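## Task

Place both blue-taped parcels on the top of the open cabinet that is reachable only by arm1, and both white-taped parcels on the top of the work bench that is reachable only by arm3. Every parcel must sit with the arrows printed on its sides pointing upward and its entire base supported by that top. The attempt fails if any parcel ends up unheld on the floor or on a lower shelf board. A parcel that stays in place only because a robot is holding or propping it is not counted as placed. When finished, open the grippers and move the arms away.

## Robot and tools

ROBOTS. There are three identical i2rt Big YAM arms, named arm1, arm2 and arm3. Each has six revolute joints, a two-finger gripper and a wrist camera. With joints 1 and 6 at zero and the hand level and pointing forward, the wrist camera sits above the hand and looks toward the fingertips. The hand can reach roughly 1.0 m from the joint-1 axis. Two fixed room cameras, room_a and room_b, also watch the scene. Arm2 reaches neither target surface by the wording of the goals, so it is presumably meant to pass parcels between the other arms.

FRAMES. Every pose lives in one shared scene frame whose origin is on the floor, with +z pointing up. The "hand" is the point halfway between the fingertips. Its local z axis runs along the fingers, and the fingers open and close along its local y axis. Each arm's foot has its own pose in that frame, but no output reports it.

JOINTS. All motion is commanded as absolute joint targets, never as offsets. Ranges and done-tolerances: joint1_rad -2.879 to 2.879 (±0.045), rotates the whole arm about its foot, positive counter-clockwise seen from above, and at 0 the arm extends the way its foot faces. joint2_rad 0 to 3.141 (±0.14), the shoulder: at 0 the upper arm lies roughly level pointing backward, and increasing values raise it and swing it forward. joint3_rad 0 to 3.019 (±0.09), the elbow: at 0 the forearm is folded back onto the upper arm, and increasing values open it. joint4_rad -1.692 to 1.57 (±0.055), hand pitch, positive tilts the fingers up. joint5_rad -1.57 to 1.57 (±0.03), sideways hand swing, positive toward the arm's right. joint6_rad -2.094 to 2.094 (±0.035), hand roll, positive is clockwise when viewed from behind the hand. gripper_m 0 to 0.093 (±0.003) is the gap between the fingertips in metres; each finger pad can squeeze with about 50 to 62 N, less on some grippers. Joints move at different speeds, so the hand may follow a wide curved path between two postures.

TOOLS.
execute_actions(actions, cameras): actions is a list holding either zero or one action object. That object has optional keys "arm1", "arm2", "arm3"; under each goes {"joints": {...}} with any subset of joint1_rad to joint6_rad (radians) and gripper_m (metres), all absolute targets. Example: {"arm1": {"joints": {"gripper_m": 0.05}}, "arm3": {"joints": {"joint1_rad": 0.3}}}. All commanded motions begin together and may finish at different moments; a single action lasts at most 15 s. Joints or arms left out keep chasing whatever target they had before. An unknown key or out-of-range number rejects the whole call and nothing moves. An empty list just reports state and images. cameras is a list from arm1_cam_wrist, arm2_cam_wrist, arm3_cam_wrist, room_a, room_b, all; omitted, null or ["all"] gives every camera, [] gives none. The "pictures" line lists which camera each returned image came from.
wait(seconds): 0 to 10 s; commands nothing, lets the scene run, then reports like an empty action.
zoom_image(camera, region): enlarges part of that camera's most recent full image; region is [x0, y0, x1, y1] in pixels from the top-left, at most 504 by 504. Wrist images are 616x616 fisheye, room images 504x504.
read_manual(section): returns only licence texts ("licences"); moves nothing.
finished_scene(scene): ends scene 1 or 2 for good and reports success; the next scene's task appears in its result. Call it only once the parcels rest correctly and the arms have released and backed off.

READING RESULTS. joint_status describes how each joint of the last accepted action ended. "off_target": stopped short and may still be pressing toward the goal. "contact_stop" or "time_out": the old target is dropped and the joint holds where it stopped, although after time_out a joint may keep a nearby target and continue pushing; on_its_own lists such joints, and "held at" there means the held target, not the actual position. To relieve pushing, resend the joint its reported position. "joint command not followed" (often with a "cause:" line) means a safety check against self or arm-arm collision blocked that arm's joint targets; gripper targets still run, blocked joints show "not_followed", and the arm may retry those targets on later actions until new valid targets arrive. Tiny target changes may produce no movement. A joint carrying a load may sag. "MOTOR HOT" appears from 85 °C; at 100 °C an OVER-TEMPERATURE FAULT makes that arm and its gripper go limp and fall until cooled, with affected keys marked "limit_stop_at_motor_heat" (resend those targets). Heat builds while holding loads, even between calls, and partly carries into the next scene. If any result reports a stop, the remaining motion, wait and finished_scene calls in that same reply are skipped. The simulation keeps running between replies with the last commands held.

AVOID. The arms do not halt on contact and can press very hard; pushing into things also overheats motors. A hard press between two robots ends the run, and hard impacts may too; the collision check can react late and ignores fingers, gripper housings and wrist cameras, and nothing reports arm-to-arm contact. Objects touching arms do not count. Avoid dropping, slipping or slamming parcels and letting anything fall. Loose objects may occasionally be nudged by an outside disturbance, so check placement before finishing.

Each tool is called after "Emit:" as a command line: name --argument value for each argument, lists and objects as JSON in quotes; but a table of rows of numbers goes row by row, as --pt "numbers of a row", without its own name.

## Session

Emit:
execute_actions --actions '[]'

Scene clock: 0.00 s.
arm1.joint_positions: joint1_rad=+0.729 joint2_rad=+0.393 joint3_rad=+1.436 joint4_rad=-1.190 joint5_rad=+0.111 joint6_rad=-0.735 gripper_m=+0.094
arm1.joint_status: not commanded
arm1.hand: x=+0.9946 y=-0.7721 z=+1.5539 quat_wxyz=(-0.222, -0.355, -0.670, +0.613) (m; scene frame)
arm2.joint_positions: joint1_rad=+0.904 joint2_rad=+0.614 joint3_rad=+1.387 joint4_rad=-1.552 joint5_rad=+0.212 joint6_rad=+0.738 gripper_m=+0.095
arm2.joint_status: not commanded
arm2.hand: x=+0.0458 y=+0.4469 z=+1.4082 quat_wxyz=(-0.167, +0.533, -0.746, -0.363) (m; scene frame)
arm3.joint_positions: joint1_rad=-0.296 joint2_rad=+0.270 joint3_rad=+1.377 joint4_rad=-1.507 joint5_rad=-0.144 joint6_rad=+0.766 gripper_m=+0.095
arm3.joint_status: not commanded
arm3.hand: x=-1.1409 y=+0.3019 z=+1.3991 quat_wxyz=(-0.482, -0.808, -0.195, +0.275) (m; scene frame)
pictures: arm1_cam_wrist, arm2_cam_wrist, arm3_cam_wrist, room_a, room_b
Images, in order (width x height): arm1_cam_wrist 616x616, arm2_cam_wrist 616x616, arm3_cam_wrist 616x616, room_a 504x504, room_b 504x504.

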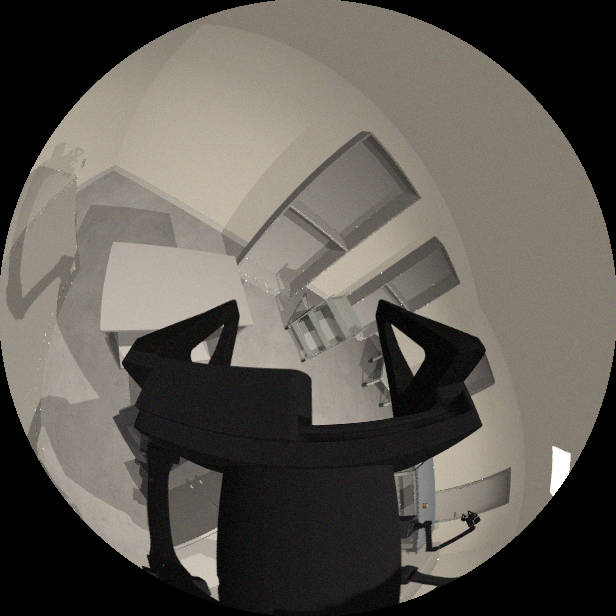

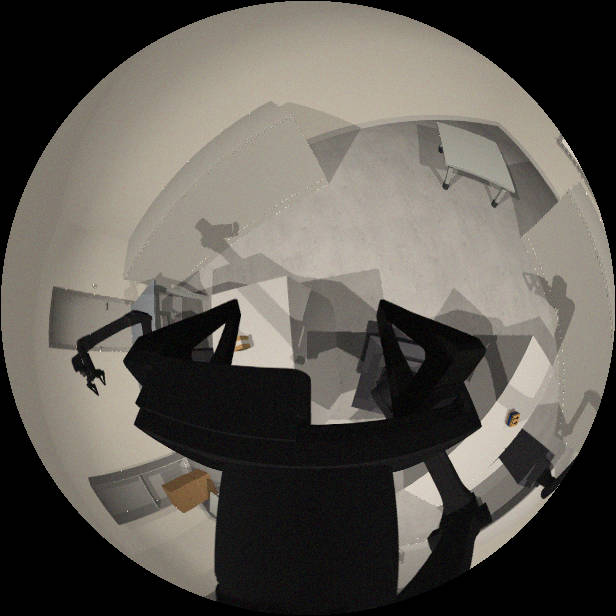

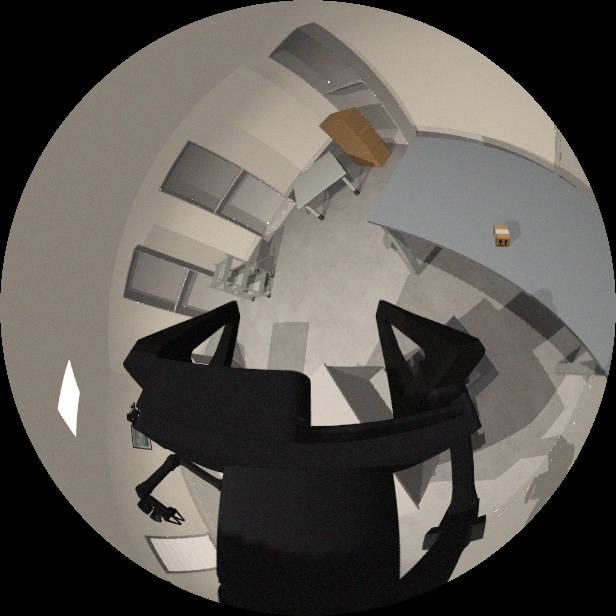

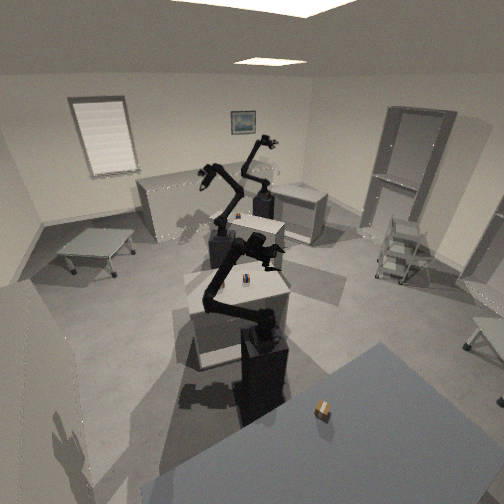

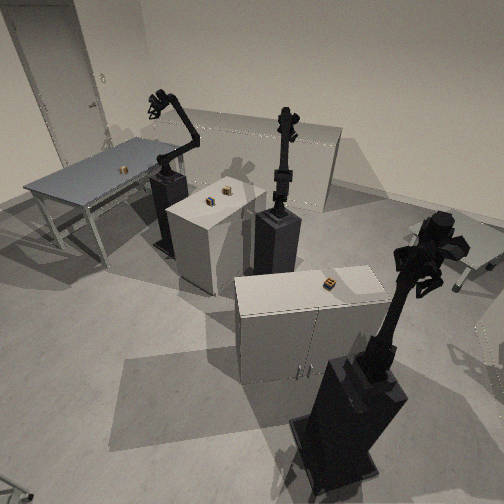

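Emit:
zoom_image --camera "room_b" --region '[90,140,270,240]'

Emit:
zoom_image --camera "room_b" --region '[290,255,370,310]'

Emit:
zoom_image --camera "room_a" --region '[180,170,360,440]'

Emit:
execute_actions --actions '[{"arm1":{"joints":{"joint1_rad":-1.7,"joint2_rad":1.0,"joint3_rad":1.1,"joint4_rad":-1.6,"joint5_rad":0,"joint6_rad":0}},"arm2":{"joints":{"joint1_rad":1.9,"joint2_rad":1.0,"joint3_rad":1.1,"joint4_rad":-1.6,"joint5_rad":0,"joint6_rad":0}},"arm3":{"joints":{"joint1_rad":-1.2,"joint2_rad":1.0,"joint3_rad":1.1,"joint4_rad":-1.6,"joint5_rad":0,"joint6_rad":0}}}]'

Region (90, 140, 270, 240) of room_b's 504x504 image, scaled by 2.800, with more detail than that image has.

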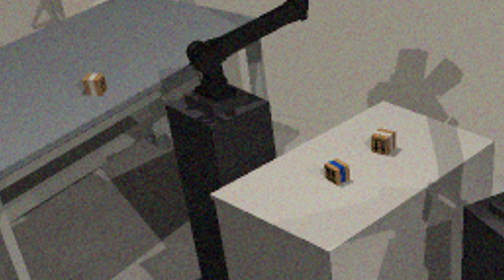

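Region (290, 255, 370, 310) of room_b's 504x504 image, scaled by 6.300, with more detail than that image has; it fills the top 346 rows of this view, and the rest is white.

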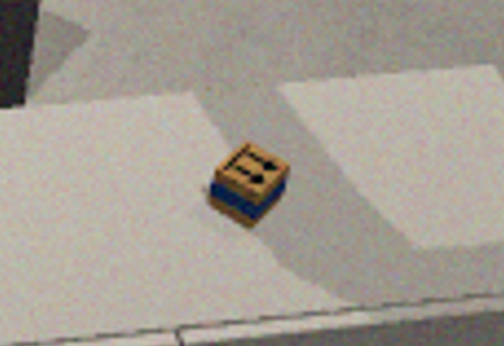

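Region (180, 170, 360, 440) of room_a's 504x504 image, scaled by 1.867, with more detail than that image has.

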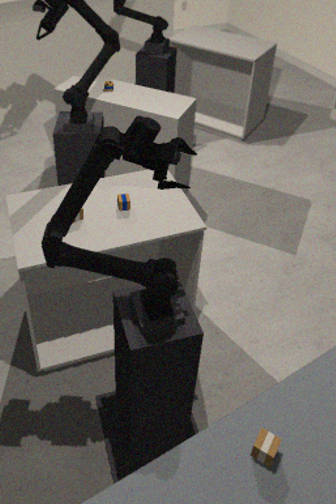

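Scene clock: 3.40 s.
arm1.joint_positions: joint1_rad=-1.697 joint2_rad=+1.016 joint3_rad=+1.069 joint4_rad=-1.587 joint5_rad=+0.000 joint6_rad=-0.008 gripper_m=+0.094
arm1.joint_status: all done
arm1.hand: x=+0.8527 y=-0.4294 z=+1.1831 quat_wxyz=(+0.013, -0.905, +0.424, +0.010) (m; scene frame)
arm2.joint_positions: joint1_rad=+1.897 joint2_rad=+0.999 joint3_rad=+1.069 joint4_rad=-1.589 joint5_rad=+0.000 joint6_rad=+0.009 gripper_m=+0.095
arm2.joint_status: all done
arm2.hand: x=-0.1579 y=+0.2813 z=+1.1707 quat_wxyz=(-0.006, +0.999, -0.046, -0.022) (m; scene frame)
arm3.joint_positions: joint1_rad=-1.196 joint2_rad=+1.001 joint3_rad=+1.089 joint4_rad=-1.582 joint5_rad=-0.002 joint6_rad=+0.009 gripper_m=+0.095
arm3.joint_status: all done
arm3.hand: x=-1.4025 y=+0.3119 z=+1.1330 quat_wxyz=(-0.004, -0.992, -0.114, +0.044) (m; scene frame)
pictures: arm1_cam_wrist, arm2_cam_wrist, arm3_cam_wrist, room_a, room_b
Images, in order (width x height): arm1_cam_wrist 616x616, arm2_cam_wrist 616x616, arm3_cam_wrist 616x616, room_a 504x504, room_b 504x504.

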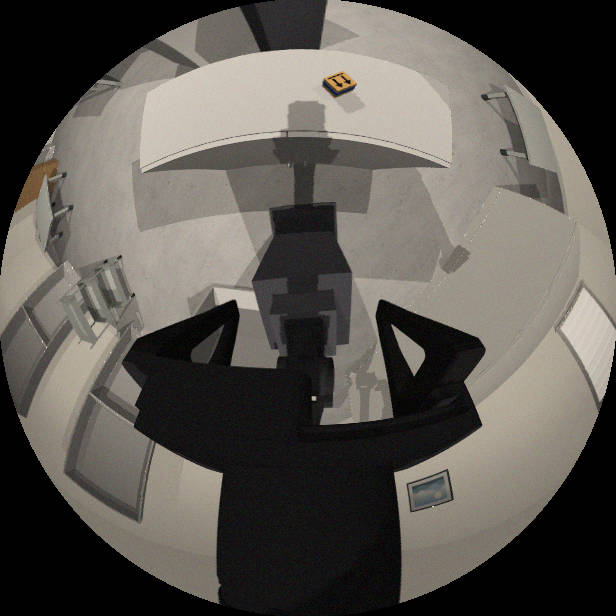

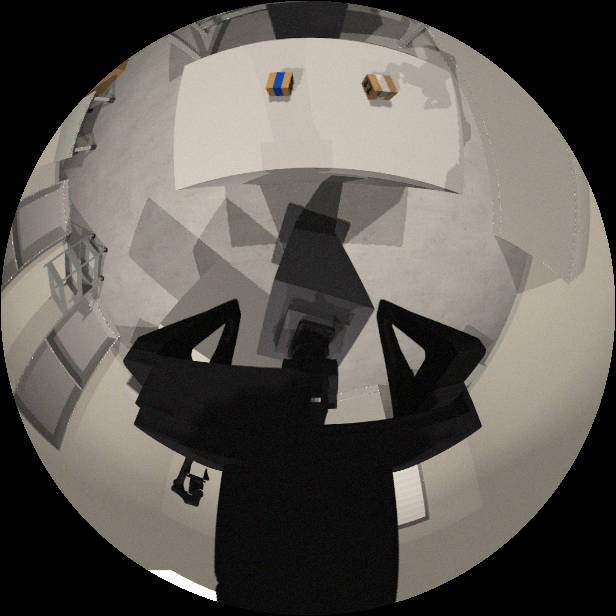

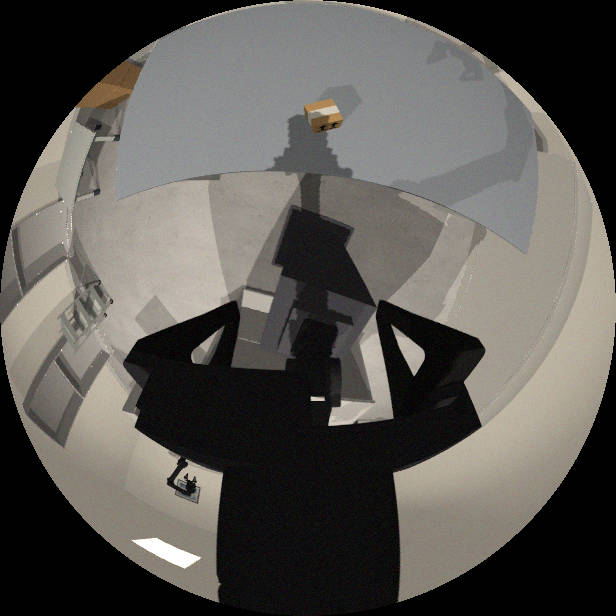

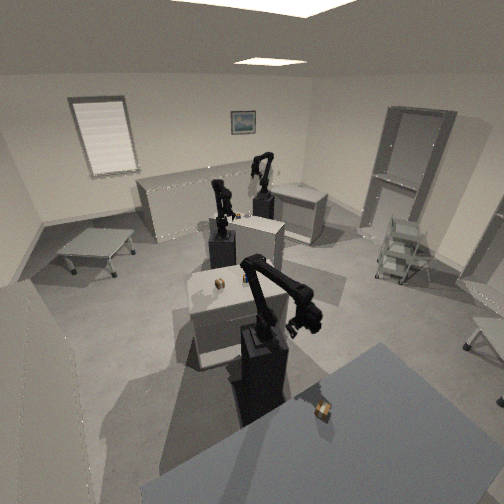

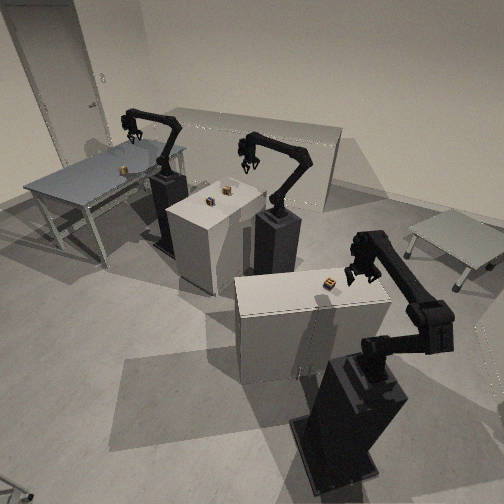

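Emit:
zoom_image --camera "arm3_cam_wrist" --region '[270,70,380,160]'

Emit:
zoom_image --camera "arm2_cam_wrist" --region '[250,50,420,130]'

Emit:
zoom_image --camera "arm1_cam_wrist" --region '[290,50,390,120]'

Emit:
zoom_image --camera "room_b" --region '[195,178,245,213]'

Region (270, 70, 380, 160) of arm3_cam_wrist's 616x616 image, scaled by 4.582, with more detail than that image has; it fills the top 412 rows of this view, and the rest is white.

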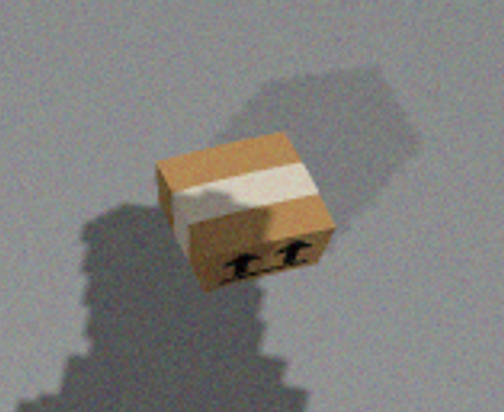

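Region (250, 50, 420, 130) of arm2_cam_wrist's 616x616 image, scaled by 2.965, with more detail than that image has; it fills the top 237 rows of this view, and the rest is white.

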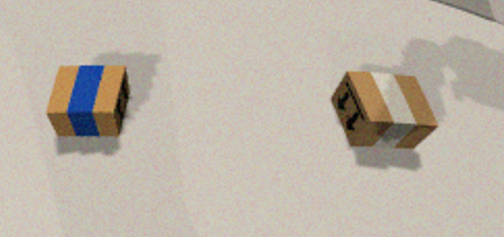

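Region (290, 50, 390, 120) of arm1_cam_wrist's 616x616 image, scaled by 5.040, with more detail than that image has; it fills the top 353 rows of this view, and the rest is white.

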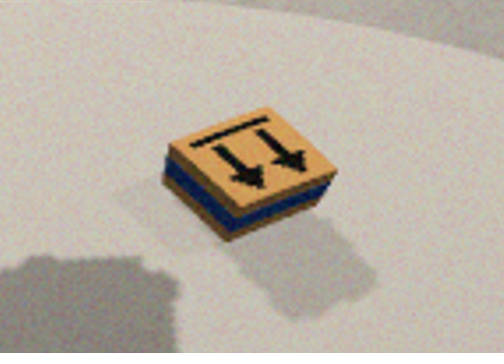

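Region (195, 178, 245, 213) of room_b's 504x504 image, scaled by 10.080, with more detail than that image has; it fills the top 353 rows of this view, and the rest is white.

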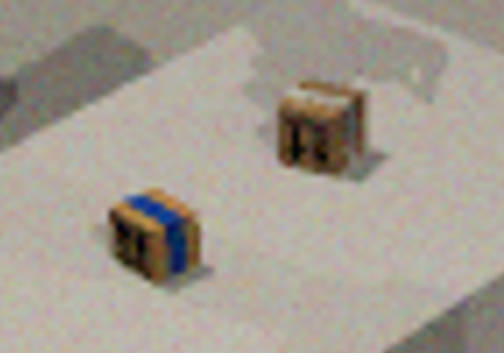

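Emit:
execute_actions --actions '[{"arm1":{"joints":{"joint1_rad":-1.8,"joint2_rad":1.82,"joint3_rad":1.58,"joint4_rad":-1.31}},"arm2":{"joints":{"joint1_rad":1.9,"joint2_rad":1.82,"joint3_rad":1.58,"joint4_rad":-1.31}},"arm3":{"joints":{"joint1_rad":1.86,"joint4_rad":-1.4}}}]'

Scene clock: 7.03 s.
arm1.joint_positions: joint1_rad=-1.799 joint2_rad=+1.846 joint3_rad=+1.539 joint4_rad=-1.316 joint5_rad=+0.000 joint6_rad=-0.008 gripper_m=+0.094
arm1.joint_status: all done
arm1.hand: x=+0.7279 y=-0.1867 z=+1.0347 quat_wxyz=(-0.007, -0.882, +0.470, -0.029) (m; scene frame)
arm2.joint_positions: joint1_rad=+1.897 joint2_rad=+1.832 joint3_rad=+1.542 joint4_rad=-1.316 joint5_rad=+0.000 joint6_rad=+0.009 gripper_m=+0.095
arm2.joint_status: all done
arm2.hand: x=-0.4306 y=+0.3057 z=+1.0257 quat_wxyz=(-0.004, +0.999, -0.046, +0.021) (m; scene frame)
arm3.joint_positions: joint1_rad=+1.856 joint2_rad=+1.001 joint3_rad=+1.089 joint4_rad=-1.415 joint5_rad=+0.000 joint6_rad=+0.007 gripper_m=+0.095
arm3.joint_status: all done
arm3.hand: x=-0.8249 y=+0.4228 z=+1.1335 quat_wxyz=(-0.116, +0.070, -0.991, -0.011) (m; scene frame)
pictures: arm1_cam_wrist, arm2_cam_wrist, arm3_cam_wrist, room_a, room_b
Images, in order (width x height): arm1_cam_wrist 616x616, arm2_cam_wrist 616x616, arm3_cam_wrist 616x616, room_a 504x504, room_b 504x504.

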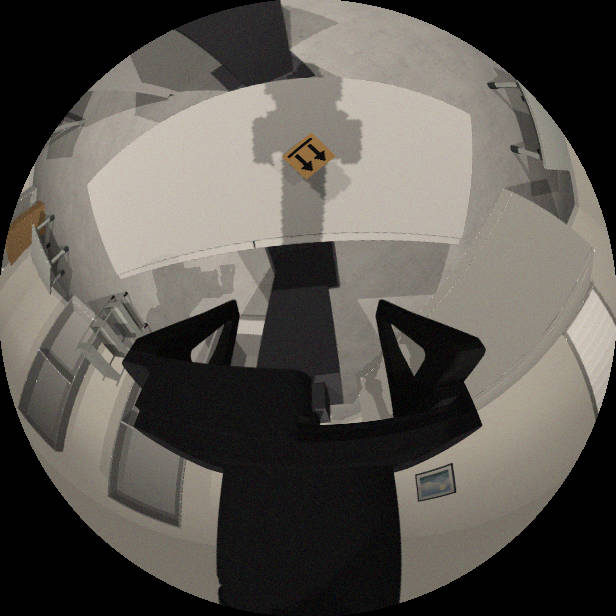

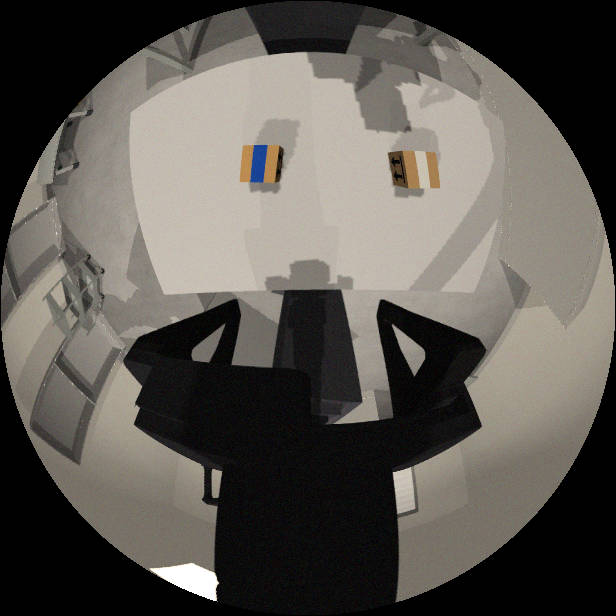

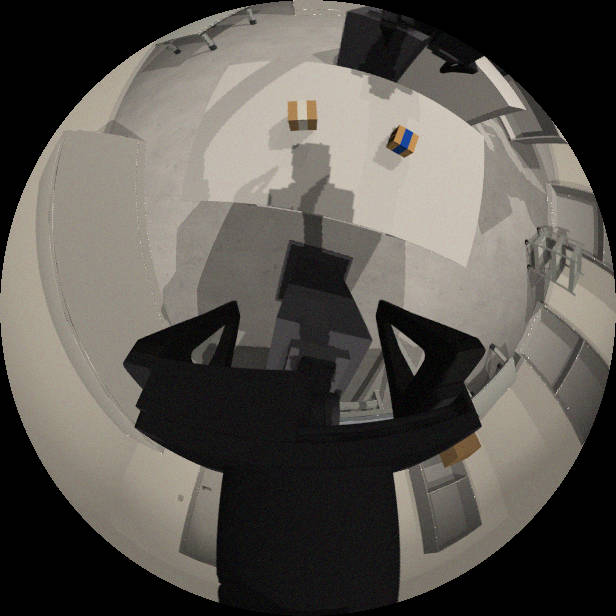

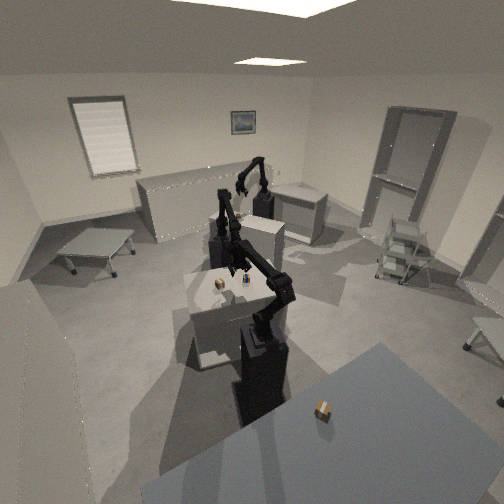

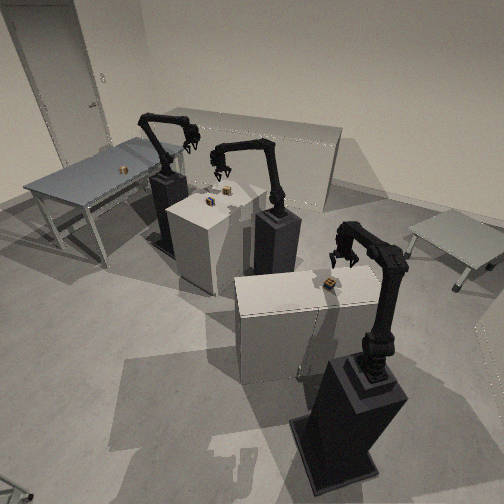

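Emit:
zoom_image --camera "arm2_cam_wrist" --region '[230,120,450,210]'

Emit:
zoom_image --camera "arm3_cam_wrist" --region '[370,110,440,170]'

Emit:
zoom_image --camera "arm1_cam_wrist" --region '[270,120,350,200]'

Region (230, 120, 450, 210) of arm2_cam_wrist's 616x616 image, scaled by 2.291, with more detail than that image has; it fills the top 206 rows of this view, and the rest is white.

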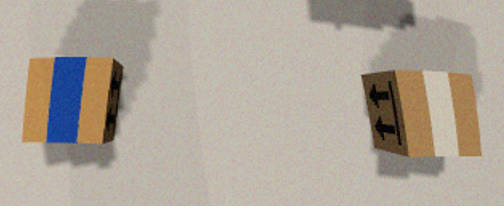

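Region (370, 110, 440, 170) of arm3_cam_wrist's 616x616 image, scaled by 7.200, with more detail than that image has; it fills the top 432 rows of this view, and the rest is white.

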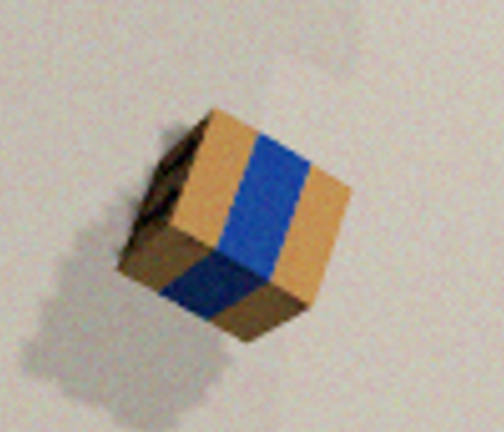

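Region (270, 120, 350, 200) of arm1_cam_wrist's 616x616 image, scaled by 6.300, with more detail than that image has.

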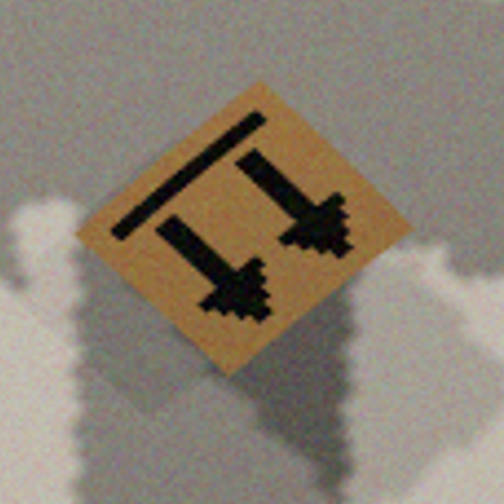

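Emit:
execute_actions --actions '[{"arm1":{"joints":{"joint1_rad":-1.95,"joint2_rad":2.06,"joint3_rad":1.2,"joint4_rad":-0.07,"joint5_rad":-0.58,"joint6_rad":-0.72}},"arm2":{"joints":{"joint1_rad":2.01,"joint2_rad":2.17,"joint3_rad":1.67,"joint4_rad":-1.01}},"arm3":{"joints":{"joint1_rad":2.07,"joint2_rad":2.15,"joint3_rad":1.66,"joint4_rad":-1.03,"joint5_rad":0.8,"joint6_rad":-1.57}}}]'

Scene clock: 11.53 s.
arm1.joint_positions: joint1_rad=-1.952 joint2_rad=+2.076 joint3_rad=+1.171 joint4_rad=-0.091 joint5_rad=-0.577 joint6_rad=-0.712 gripper_m=+0.094
arm1.joint_status: all done
arm1.hand: x=+0.6850 y=-0.1147 z=+0.8639 quat_wxyz=(+0.055, -0.919, +0.115, +0.374) (m; scene frame)
arm2.joint_positions: joint1_rad=+2.013 joint2_rad=+2.182 joint3_rad=+1.641 joint4_rad=-1.023 joint5_rad=+0.000 joint6_rad=+0.008 gripper_m=+0.095
arm2.joint_status: all done
arm2.hand: x=-0.5124 y=+0.2423 z=+0.8599 quat_wxyz=(-0.005, +1.000, +0.012, +0.000) (m; scene frame)
arm3.joint_positions: joint1_rad=+2.073 joint2_rad=+2.178 joint3_rad=+1.633 joint4_rad=-1.038 joint5_rad=+0.797 joint6_rad=-1.560 gripper_m=+0.095
arm3.joint_status: all done
arm3.hand: x=-0.5178 y=+0.4824 z=+0.8594 quat_wxyz=(+0.225, +0.760, -0.524, +0.313) (m; scene frame)
pictures: arm1_cam_wrist, arm2_cam_wrist, arm3_cam_wrist, room_a, room_b
Images, in order (width x height): arm1_cam_wrist 616x616, arm2_cam_wrist 616x616, arm3_cam_wrist 616x616, room_a 504x504, room_b 504x504.

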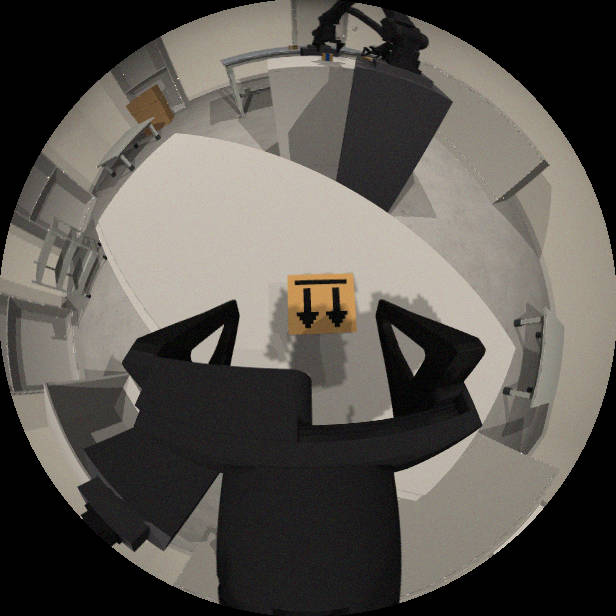

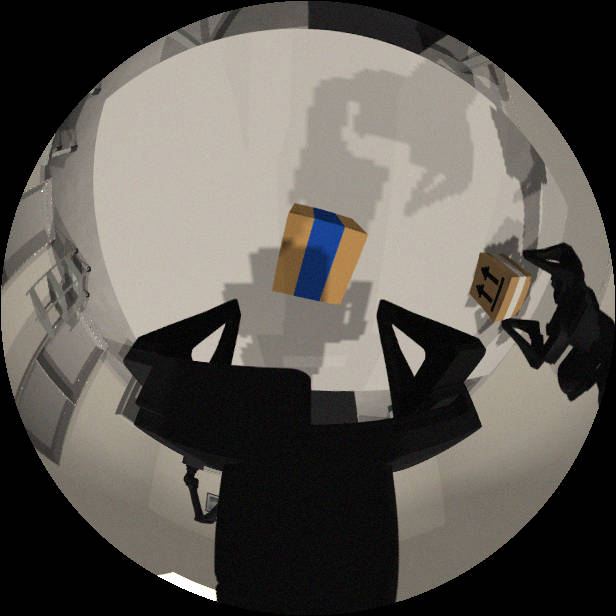

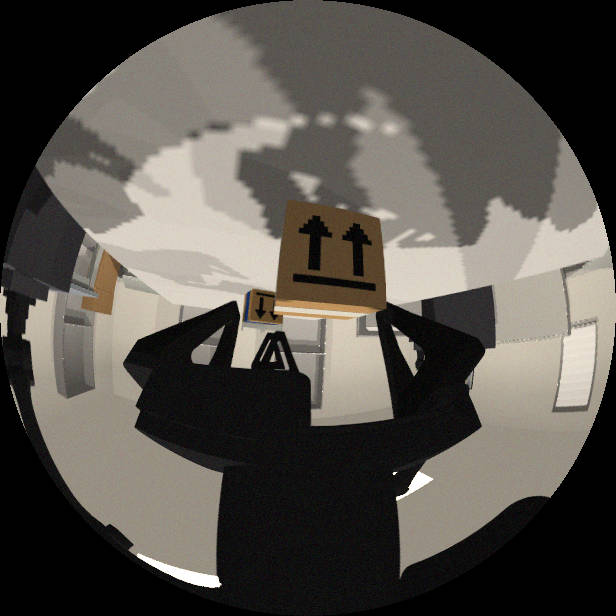

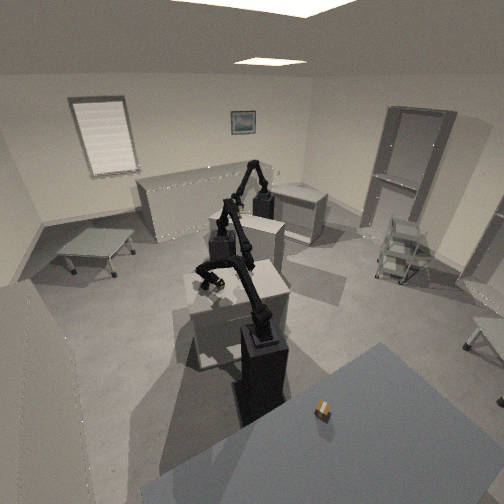

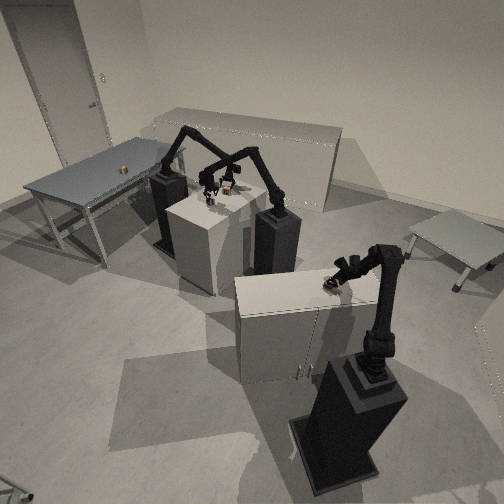

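Emit:
execute_actions --actions '[{"arm1":{"joints":{"joint1_rad":-1.965,"joint2_rad":2.14,"joint3_rad":1.245,"joint4_rad":-0.03}},"arm2":{"joints":{"joint1_rad":1.995,"joint2_rad":2.22,"joint3_rad":1.705,"joint4_rad":-0.99,"joint6_rad":0.25}},"arm3":{"joints":{"joint1_rad":2.05,"joint3_rad":1.7,"joint4_rad":-1.0}}}]' --cameras '[]'

Emit:
execute_actions --actions '[{"arm1":{"joints":{"joint2_rad":2.2,"joint4_rad":0.03}},"arm2":{"joints":{"joint2_rad":2.245,"joint4_rad":-0.97}},"arm3":{"joints":{"joint2_rad":2.215,"joint4_rad":-0.98}}}]' --cameras '["arm1_cam_wrist","arm2_cam_wrist","arm3_cam_wrist","room_b"]'

Scene clock: 13.70 s.
arm1.joint_positions: joint1_rad=-1.958 joint2_rad=+2.136 joint3_rad=+1.215 joint4_rad=-0.048 joint5_rad=-0.577 joint6_rad=-0.712 gripper_m=+0.094
arm1.joint_status: all done
arm1.hand: x=+0.6810 y=-0.0967 z=+0.8485 quat_wxyz=(+0.067, -0.915, +0.113, +0.381) (m; scene frame)
arm2.joint_positions: joint1_rad=+2.000 joint2_rad=+2.219 joint3_rad=+1.664 joint4_rad=-1.002 joint5_rad=+0.000 joint6_rad=+0.241 gripper_m=+0.095
arm2.joint_status: all done
arm2.hand: x=-0.5210 y=+0.2502 z=+0.8445 quat_wxyz=(-0.004, +0.994, -0.111, -0.003) (m; scene frame)
arm3.joint_positions: joint1_rad=+2.056 joint2_rad=+2.178 joint3_rad=+1.652 joint4_rad=-1.016 joint5_rad=+0.797 joint6_rad=-1.561 gripper_m=+0.095
arm3.joint_status: all done
arm3.hand: x=-0.5050 y=+0.4759 z=+0.8657 quat_wxyz=(+0.212, +0.751, -0.536, +0.322) (m; scene frame)
pictures: none
No camera images: the call's "cameras" was empty. Leave "cameras" out to get every camera's image.

Scene clock: 14.60 s.
arm1.joint_positions: joint1_rad=-1.958 joint2_rad=+2.202 joint3_rad=+1.215 joint4_rad=+0.009 joint5_rad=-0.577 joint6_rad=-0.712 gripper_m=+0.094
arm1.joint_status: all done
arm1.hand: x=+0.6831 y=-0.1002 z=+0.8153 quat_wxyz=(+0.064, -0.916, +0.115, +0.379) (m; scene frame)
arm2.joint_positions: joint1_rad=+2.000 joint2_rad=+2.243 joint3_rad=+1.664 joint4_rad=-0.984 joint5_rad=+0.000 joint6_rad=+0.241 gripper_m=+0.095
arm2.joint_status: all done
arm2.hand: x=-0.5206 y=+0.2503 z=+0.8299 quat_wxyz=(-0.005, +0.994, -0.111, +0.000) (m; scene frame)
arm3.joint_positions: joint1_rad=+2.056 joint2_rad=+2.212 joint3_rad=+1.654 joint4_rad=-0.997 joint5_rad=+0.797 joint6_rad=-1.561 gripper_m=+0.095
arm3.joint_status: all done
arm3.hand: x=-0.5050 y=+0.4760 z=+0.8459 quat_wxyz=(+0.217, +0.752, -0.534, +0.318) (m; scene frame)
pictures: arm1_cam_wrist, arm2_cam_wrist, arm3_cam_wrist, room_b
Images, in order (width x height): arm1_cam_wrist 616x616, arm2_cam_wrist 616x616, arm3_cam_wrist 616x616, room_b 504x504.

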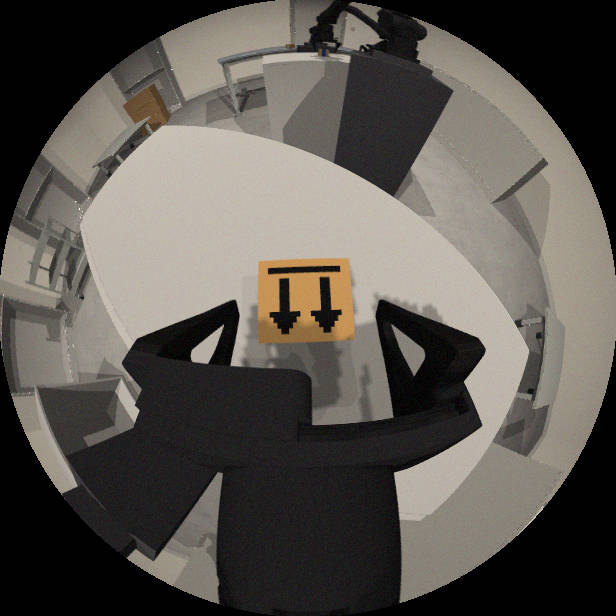

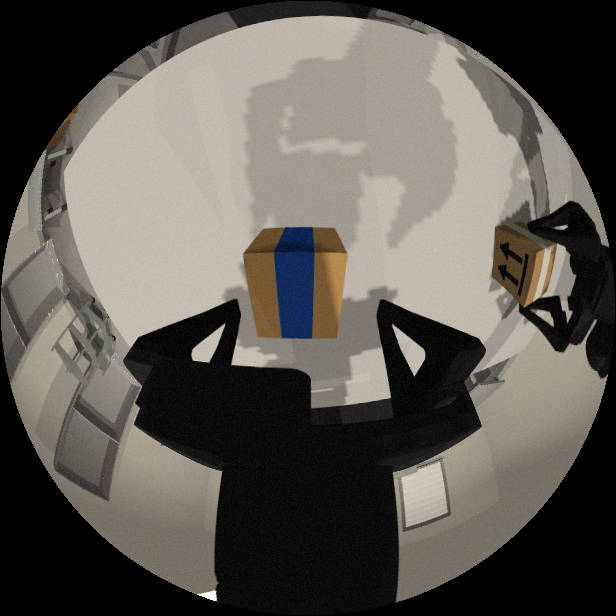

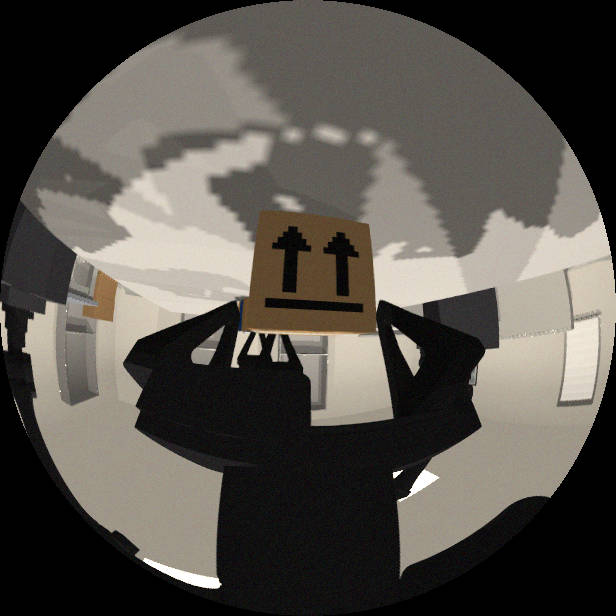

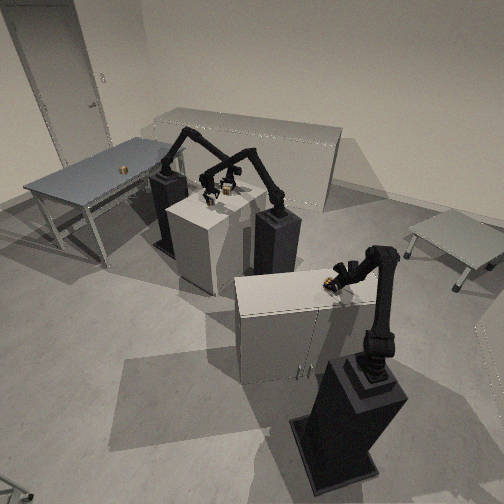

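Emit:
execute_actions --actions '[{"arm1":{"joints":{"joint2_rad":2.24,"joint4_rad":0.055}},"arm2":{"joints":{"joint1_rad":2.018,"joint2_rad":2.27,"joint4_rad":-0.95}},"arm3":{"joints":{"joint2_rad":2.25,"joint4_rad":-0.95}}}]' --cameras '[]'

Emit:
execute_actions --actions '[{"arm1":{"joints":{"gripper_m":0.03}},"arm2":{"joints":{"gripper_m":0.03}},"arm3":{"joints":{"gripper_m":0.03}}}]' --cameras '["arm1_cam_wrist","arm2_cam_wrist","arm3_cam_wrist"]'

Scene clock: 15.67 s.
arm1.joint_positions: joint1_rad=-1.958 joint2_rad=+2.234 joint3_rad=+1.215 joint4_rad=+0.034 joint5_rad=-0.577 joint6_rad=-0.712 gripper_m=+0.094
arm1.joint_status: all done
arm1.hand: x=+0.6848 y=-0.1032 z=+0.7986 quat_wxyz=(+0.061, -0.917, +0.116, +0.377) (m; scene frame)
arm2.joint_positions: joint1_rad=+2.014 joint2_rad=+2.269 joint3_rad=+1.664 joint4_rad=-0.964 joint5_rad=+0.000 joint6_rad=+0.241 gripper_m=+0.095
arm2.joint_status: all done
arm2.hand: x=-0.5199 y=+0.2418 z=+0.8144 quat_wxyz=(-0.005, +0.995, -0.104, +0.002) (m; scene frame)
arm3.joint_positions: joint1_rad=+2.056 joint2_rad=+2.248 joint3_rad=+1.654 joint4_rad=-0.968 joint5_rad=+0.797 joint6_rad=-1.561 gripper_m=+0.095
arm3.joint_status: all done
arm3.hand: x=-0.5049 y=+0.4762 z=+0.8242 quat_wxyz=(+0.220, +0.753, -0.533, +0.317) (m; scene frame)
pictures: none
No camera images: the call's "cameras" was empty. Leave "cameras" out to get every camera's image.

Scene clock: 16.30 s.
arm1.joint_positions: joint1_rad=-1.958 joint2_rad=+2.234 joint3_rad=+1.215 joint4_rad=+0.034 joint5_rad=-0.578 joint6_rad=-0.712 gripper_m=+0.055
arm1.joint_status: gripper_m off_target (ended at +0.055, target +0.030)
arm1.hand: x=+0.6847 y=-0.1032 z=+0.7987 quat_wxyz=(+0.061, -0.917, +0.115, +0.377) (m; scene frame)
arm2.joint_positions: joint1_rad=+2.014 joint2_rad=+2.269 joint3_rad=+1.664 joint4_rad=-0.964 joint5_rad=+0.000 joint6_rad=+0.242 gripper_m=+0.049
arm2.joint_status: gripper_m off_target (ended at +0.049, target +0.030)
arm2.hand: x=-0.5200 y=+0.2419 z=+0.8144 quat_wxyz=(-0.005, +0.995, -0.104, +0.002) (m; scene frame)
arm3.joint_positions: joint1_rad=+2.056 joint2_rad=+2.248 joint3_rad=+1.654 joint4_rad=-0.967 joint5_rad=+0.798 joint6_rad=-1.562 gripper_m=+0.057
arm3.joint_status: gripper_m off_target (ended at +0.057, target +0.030)
arm3.hand: x=-0.5046 y=+0.4762 z=+0.8243 quat_wxyz=(+0.220, +0.753, -0.533, +0.317) (m; scene frame)
pictures: arm1_cam_wrist, arm2_cam_wrist, arm3_cam_wrist
Images, in order (width x height): arm1_cam_wrist 616x616, arm2_cam_wrist 616x616, arm3_cam_wrist 616x616.

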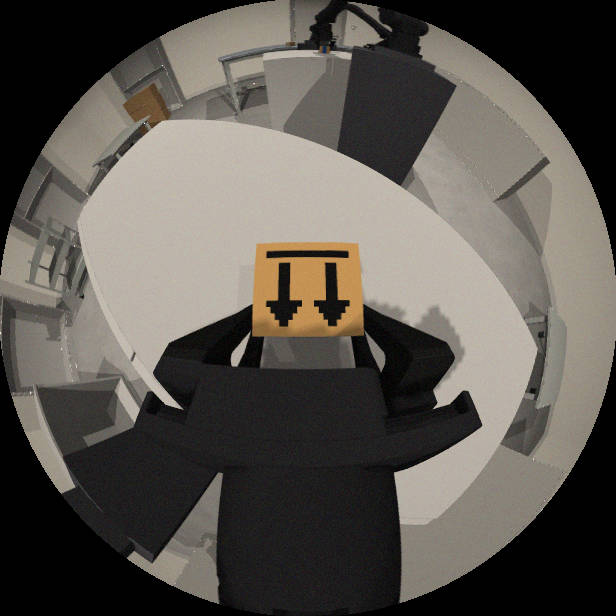

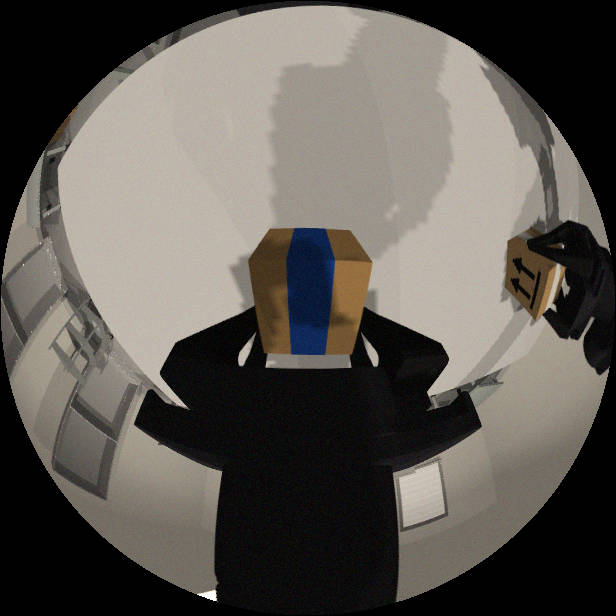

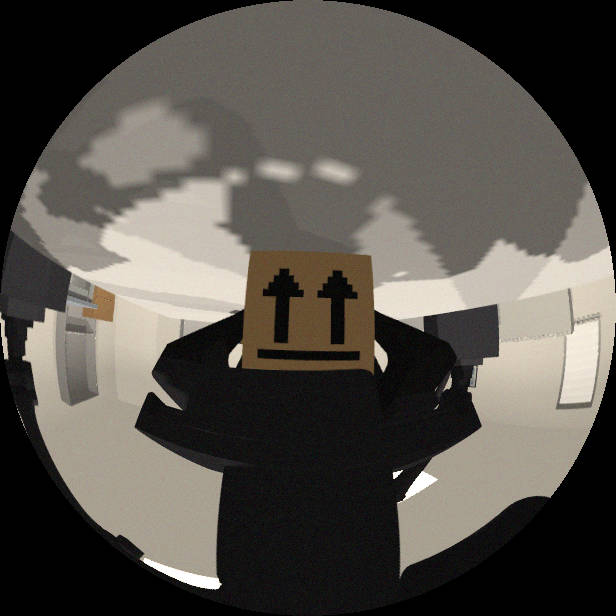

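Emit:
execute_actions --actions '[{"arm1":{"joints":{"joint2_rad":1.75}},"arm2":{"joints":{"joint2_rad":1.7,"joint4_rad":-1.4}},"arm3":{"joints":{"joint2_rad":2.05,"joint4_rad":-1.15}}}]' --cameras '[]'

Emit:
execute_actions --actions '[{"arm1":{"joints":{"joint1_rad":0.85,"joint2_rad":1.78,"joint3_rad":1.6,"joint4_rad":-1.35,"joint5_rad":0.785,"joint6_rad":-1.58}},"arm2":{"joints":{"joint1_rad":-1.85,"joint2_rad":1.5,"joint3_rad":1.35,"joint6_rad":0}},"arm3":{"joints":{"joint5_rad":-0.78}}}]'

Scene clock: 19.83 s.
arm1.joint_positions: joint1_rad=-1.958 joint2_rad=+1.757 joint3_rad=+1.227 joint4_rad=+0.045 joint5_rad=-0.579 joint6_rad=-0.712 gripper_m=+0.055
arm1.joint_status: all done
arm1.hand: x=+0.6581 y=-0.0570 z=+1.1141 quat_wxyz=(+0.252, -0.836, +0.029, +0.486) (m; scene frame)
arm2.joint_positions: joint1_rad=+2.014 joint2_rad=+1.717 joint3_rad=+1.688 joint4_rad=-1.389 joint5_rad=+0.000 joint6_rad=+0.242 gripper_m=+0.049
arm2.joint_status: all done
arm2.hand: x=-0.4541 y=+0.2409 z=+1.1423 quat_wxyz=(+0.005, +0.992, -0.104, -0.072) (m; scene frame)
arm3.joint_positions: joint1_rad=+2.056 joint2_rad=+2.048 joint3_rad=+1.666 joint4_rad=-1.134 joint5_rad=+0.798 joint6_rad=-1.562 gripper_m=+0.057
arm3.joint_status: all done
arm3.hand: x=-0.5120 y=+0.4728 z=+0.9488 quat_wxyz=(+0.203, +0.748, -0.540, +0.329) (m; scene frame)
pictures: none
No camera images: the call's "cameras" was empty. Leave "cameras" out to get every camera's image.

Scene clock: 22.80 s.
arm1.joint_positions: joint1_rad=+0.857 joint2_rad=+1.804 joint3_rad=+1.580 joint4_rad=-1.337 joint5_rad=+0.781 joint6_rad=-1.571 gripper_m=+0.055
arm1.joint_status: all done
arm1.hand: x=+0.9583 y=-1.1977 z=+1.1217 quat_wxyz=(+0.373, +0.045, -0.927, +0.022) (m; scene frame)
arm2.joint_positions: joint1_rad=-1.856 joint2_rad=+1.520 joint3_rad=+1.342 joint4_rad=-1.390 joint5_rad=+0.001 joint6_rad=+0.008 gripper_m=+0.049
arm2.joint_status: all done
arm2.hand: x=+0.4520 y=-0.0280 z=+1.1044 quat_wxyz=(-0.003, -0.345, -0.939, -0.005) (m; scene frame)
arm3.joint_positions: joint1_rad=+2.056 joint2_rad=+2.048 joint3_rad=+1.666 joint4_rad=-1.134 joint5_rad=-0.774 joint6_rad=-1.562 gripper_m=+0.057
arm3.joint_status: all done
arm3.hand: x=-0.5948 y=+0.7014 z=+0.9471 quat_wxyz=(-0.234, +0.760, -0.527, -0.300) (m; scene frame)
pictures: arm1_cam_wrist, arm2_cam_wrist, arm3_cam_wrist, room_a, room_b
Images, in order (width x height): arm1_cam_wrist 616x616, arm2_cam_wrist 616x616, arm3_cam_wrist 616x616, room_a 504x504, room_b 504x504.

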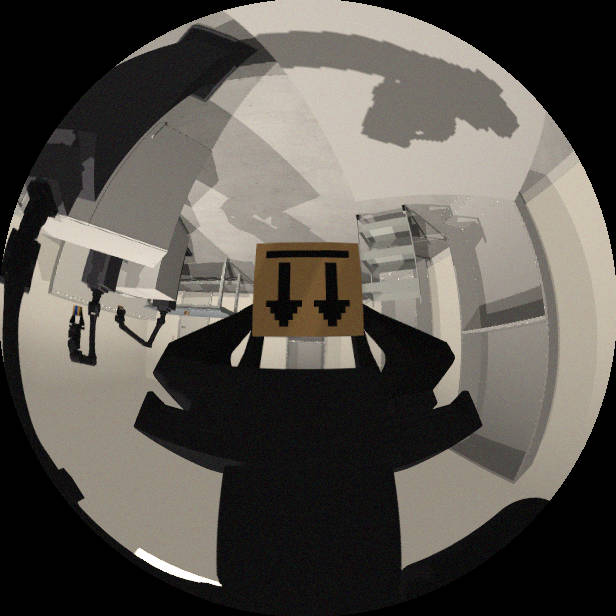

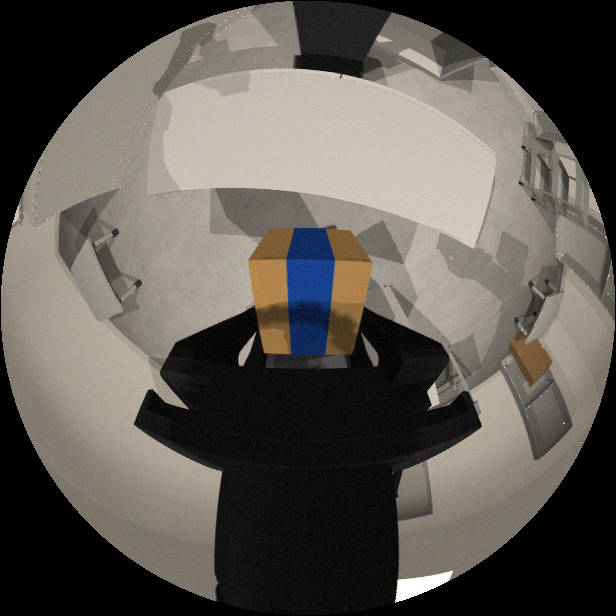

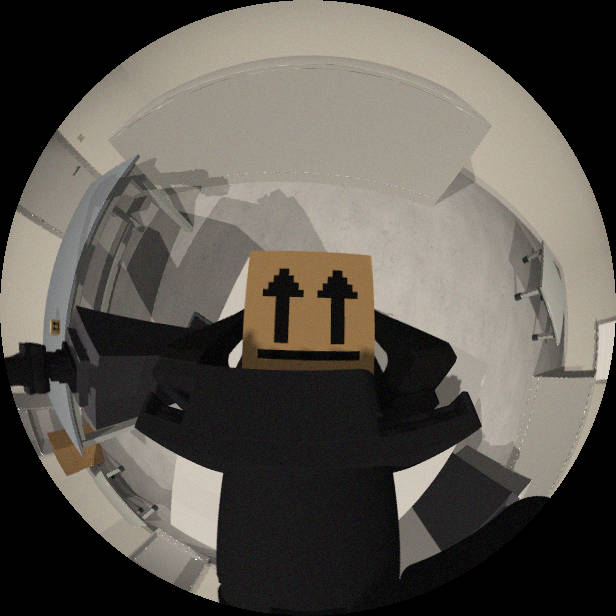

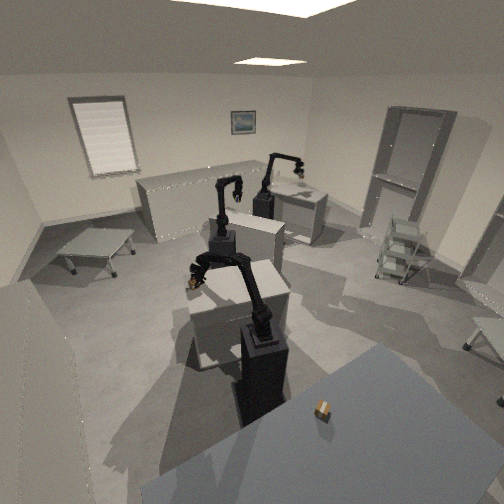

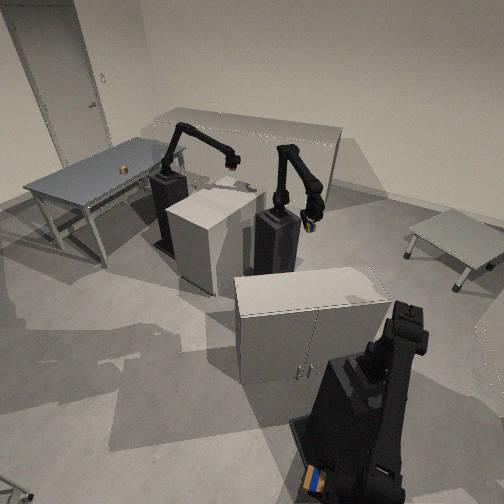

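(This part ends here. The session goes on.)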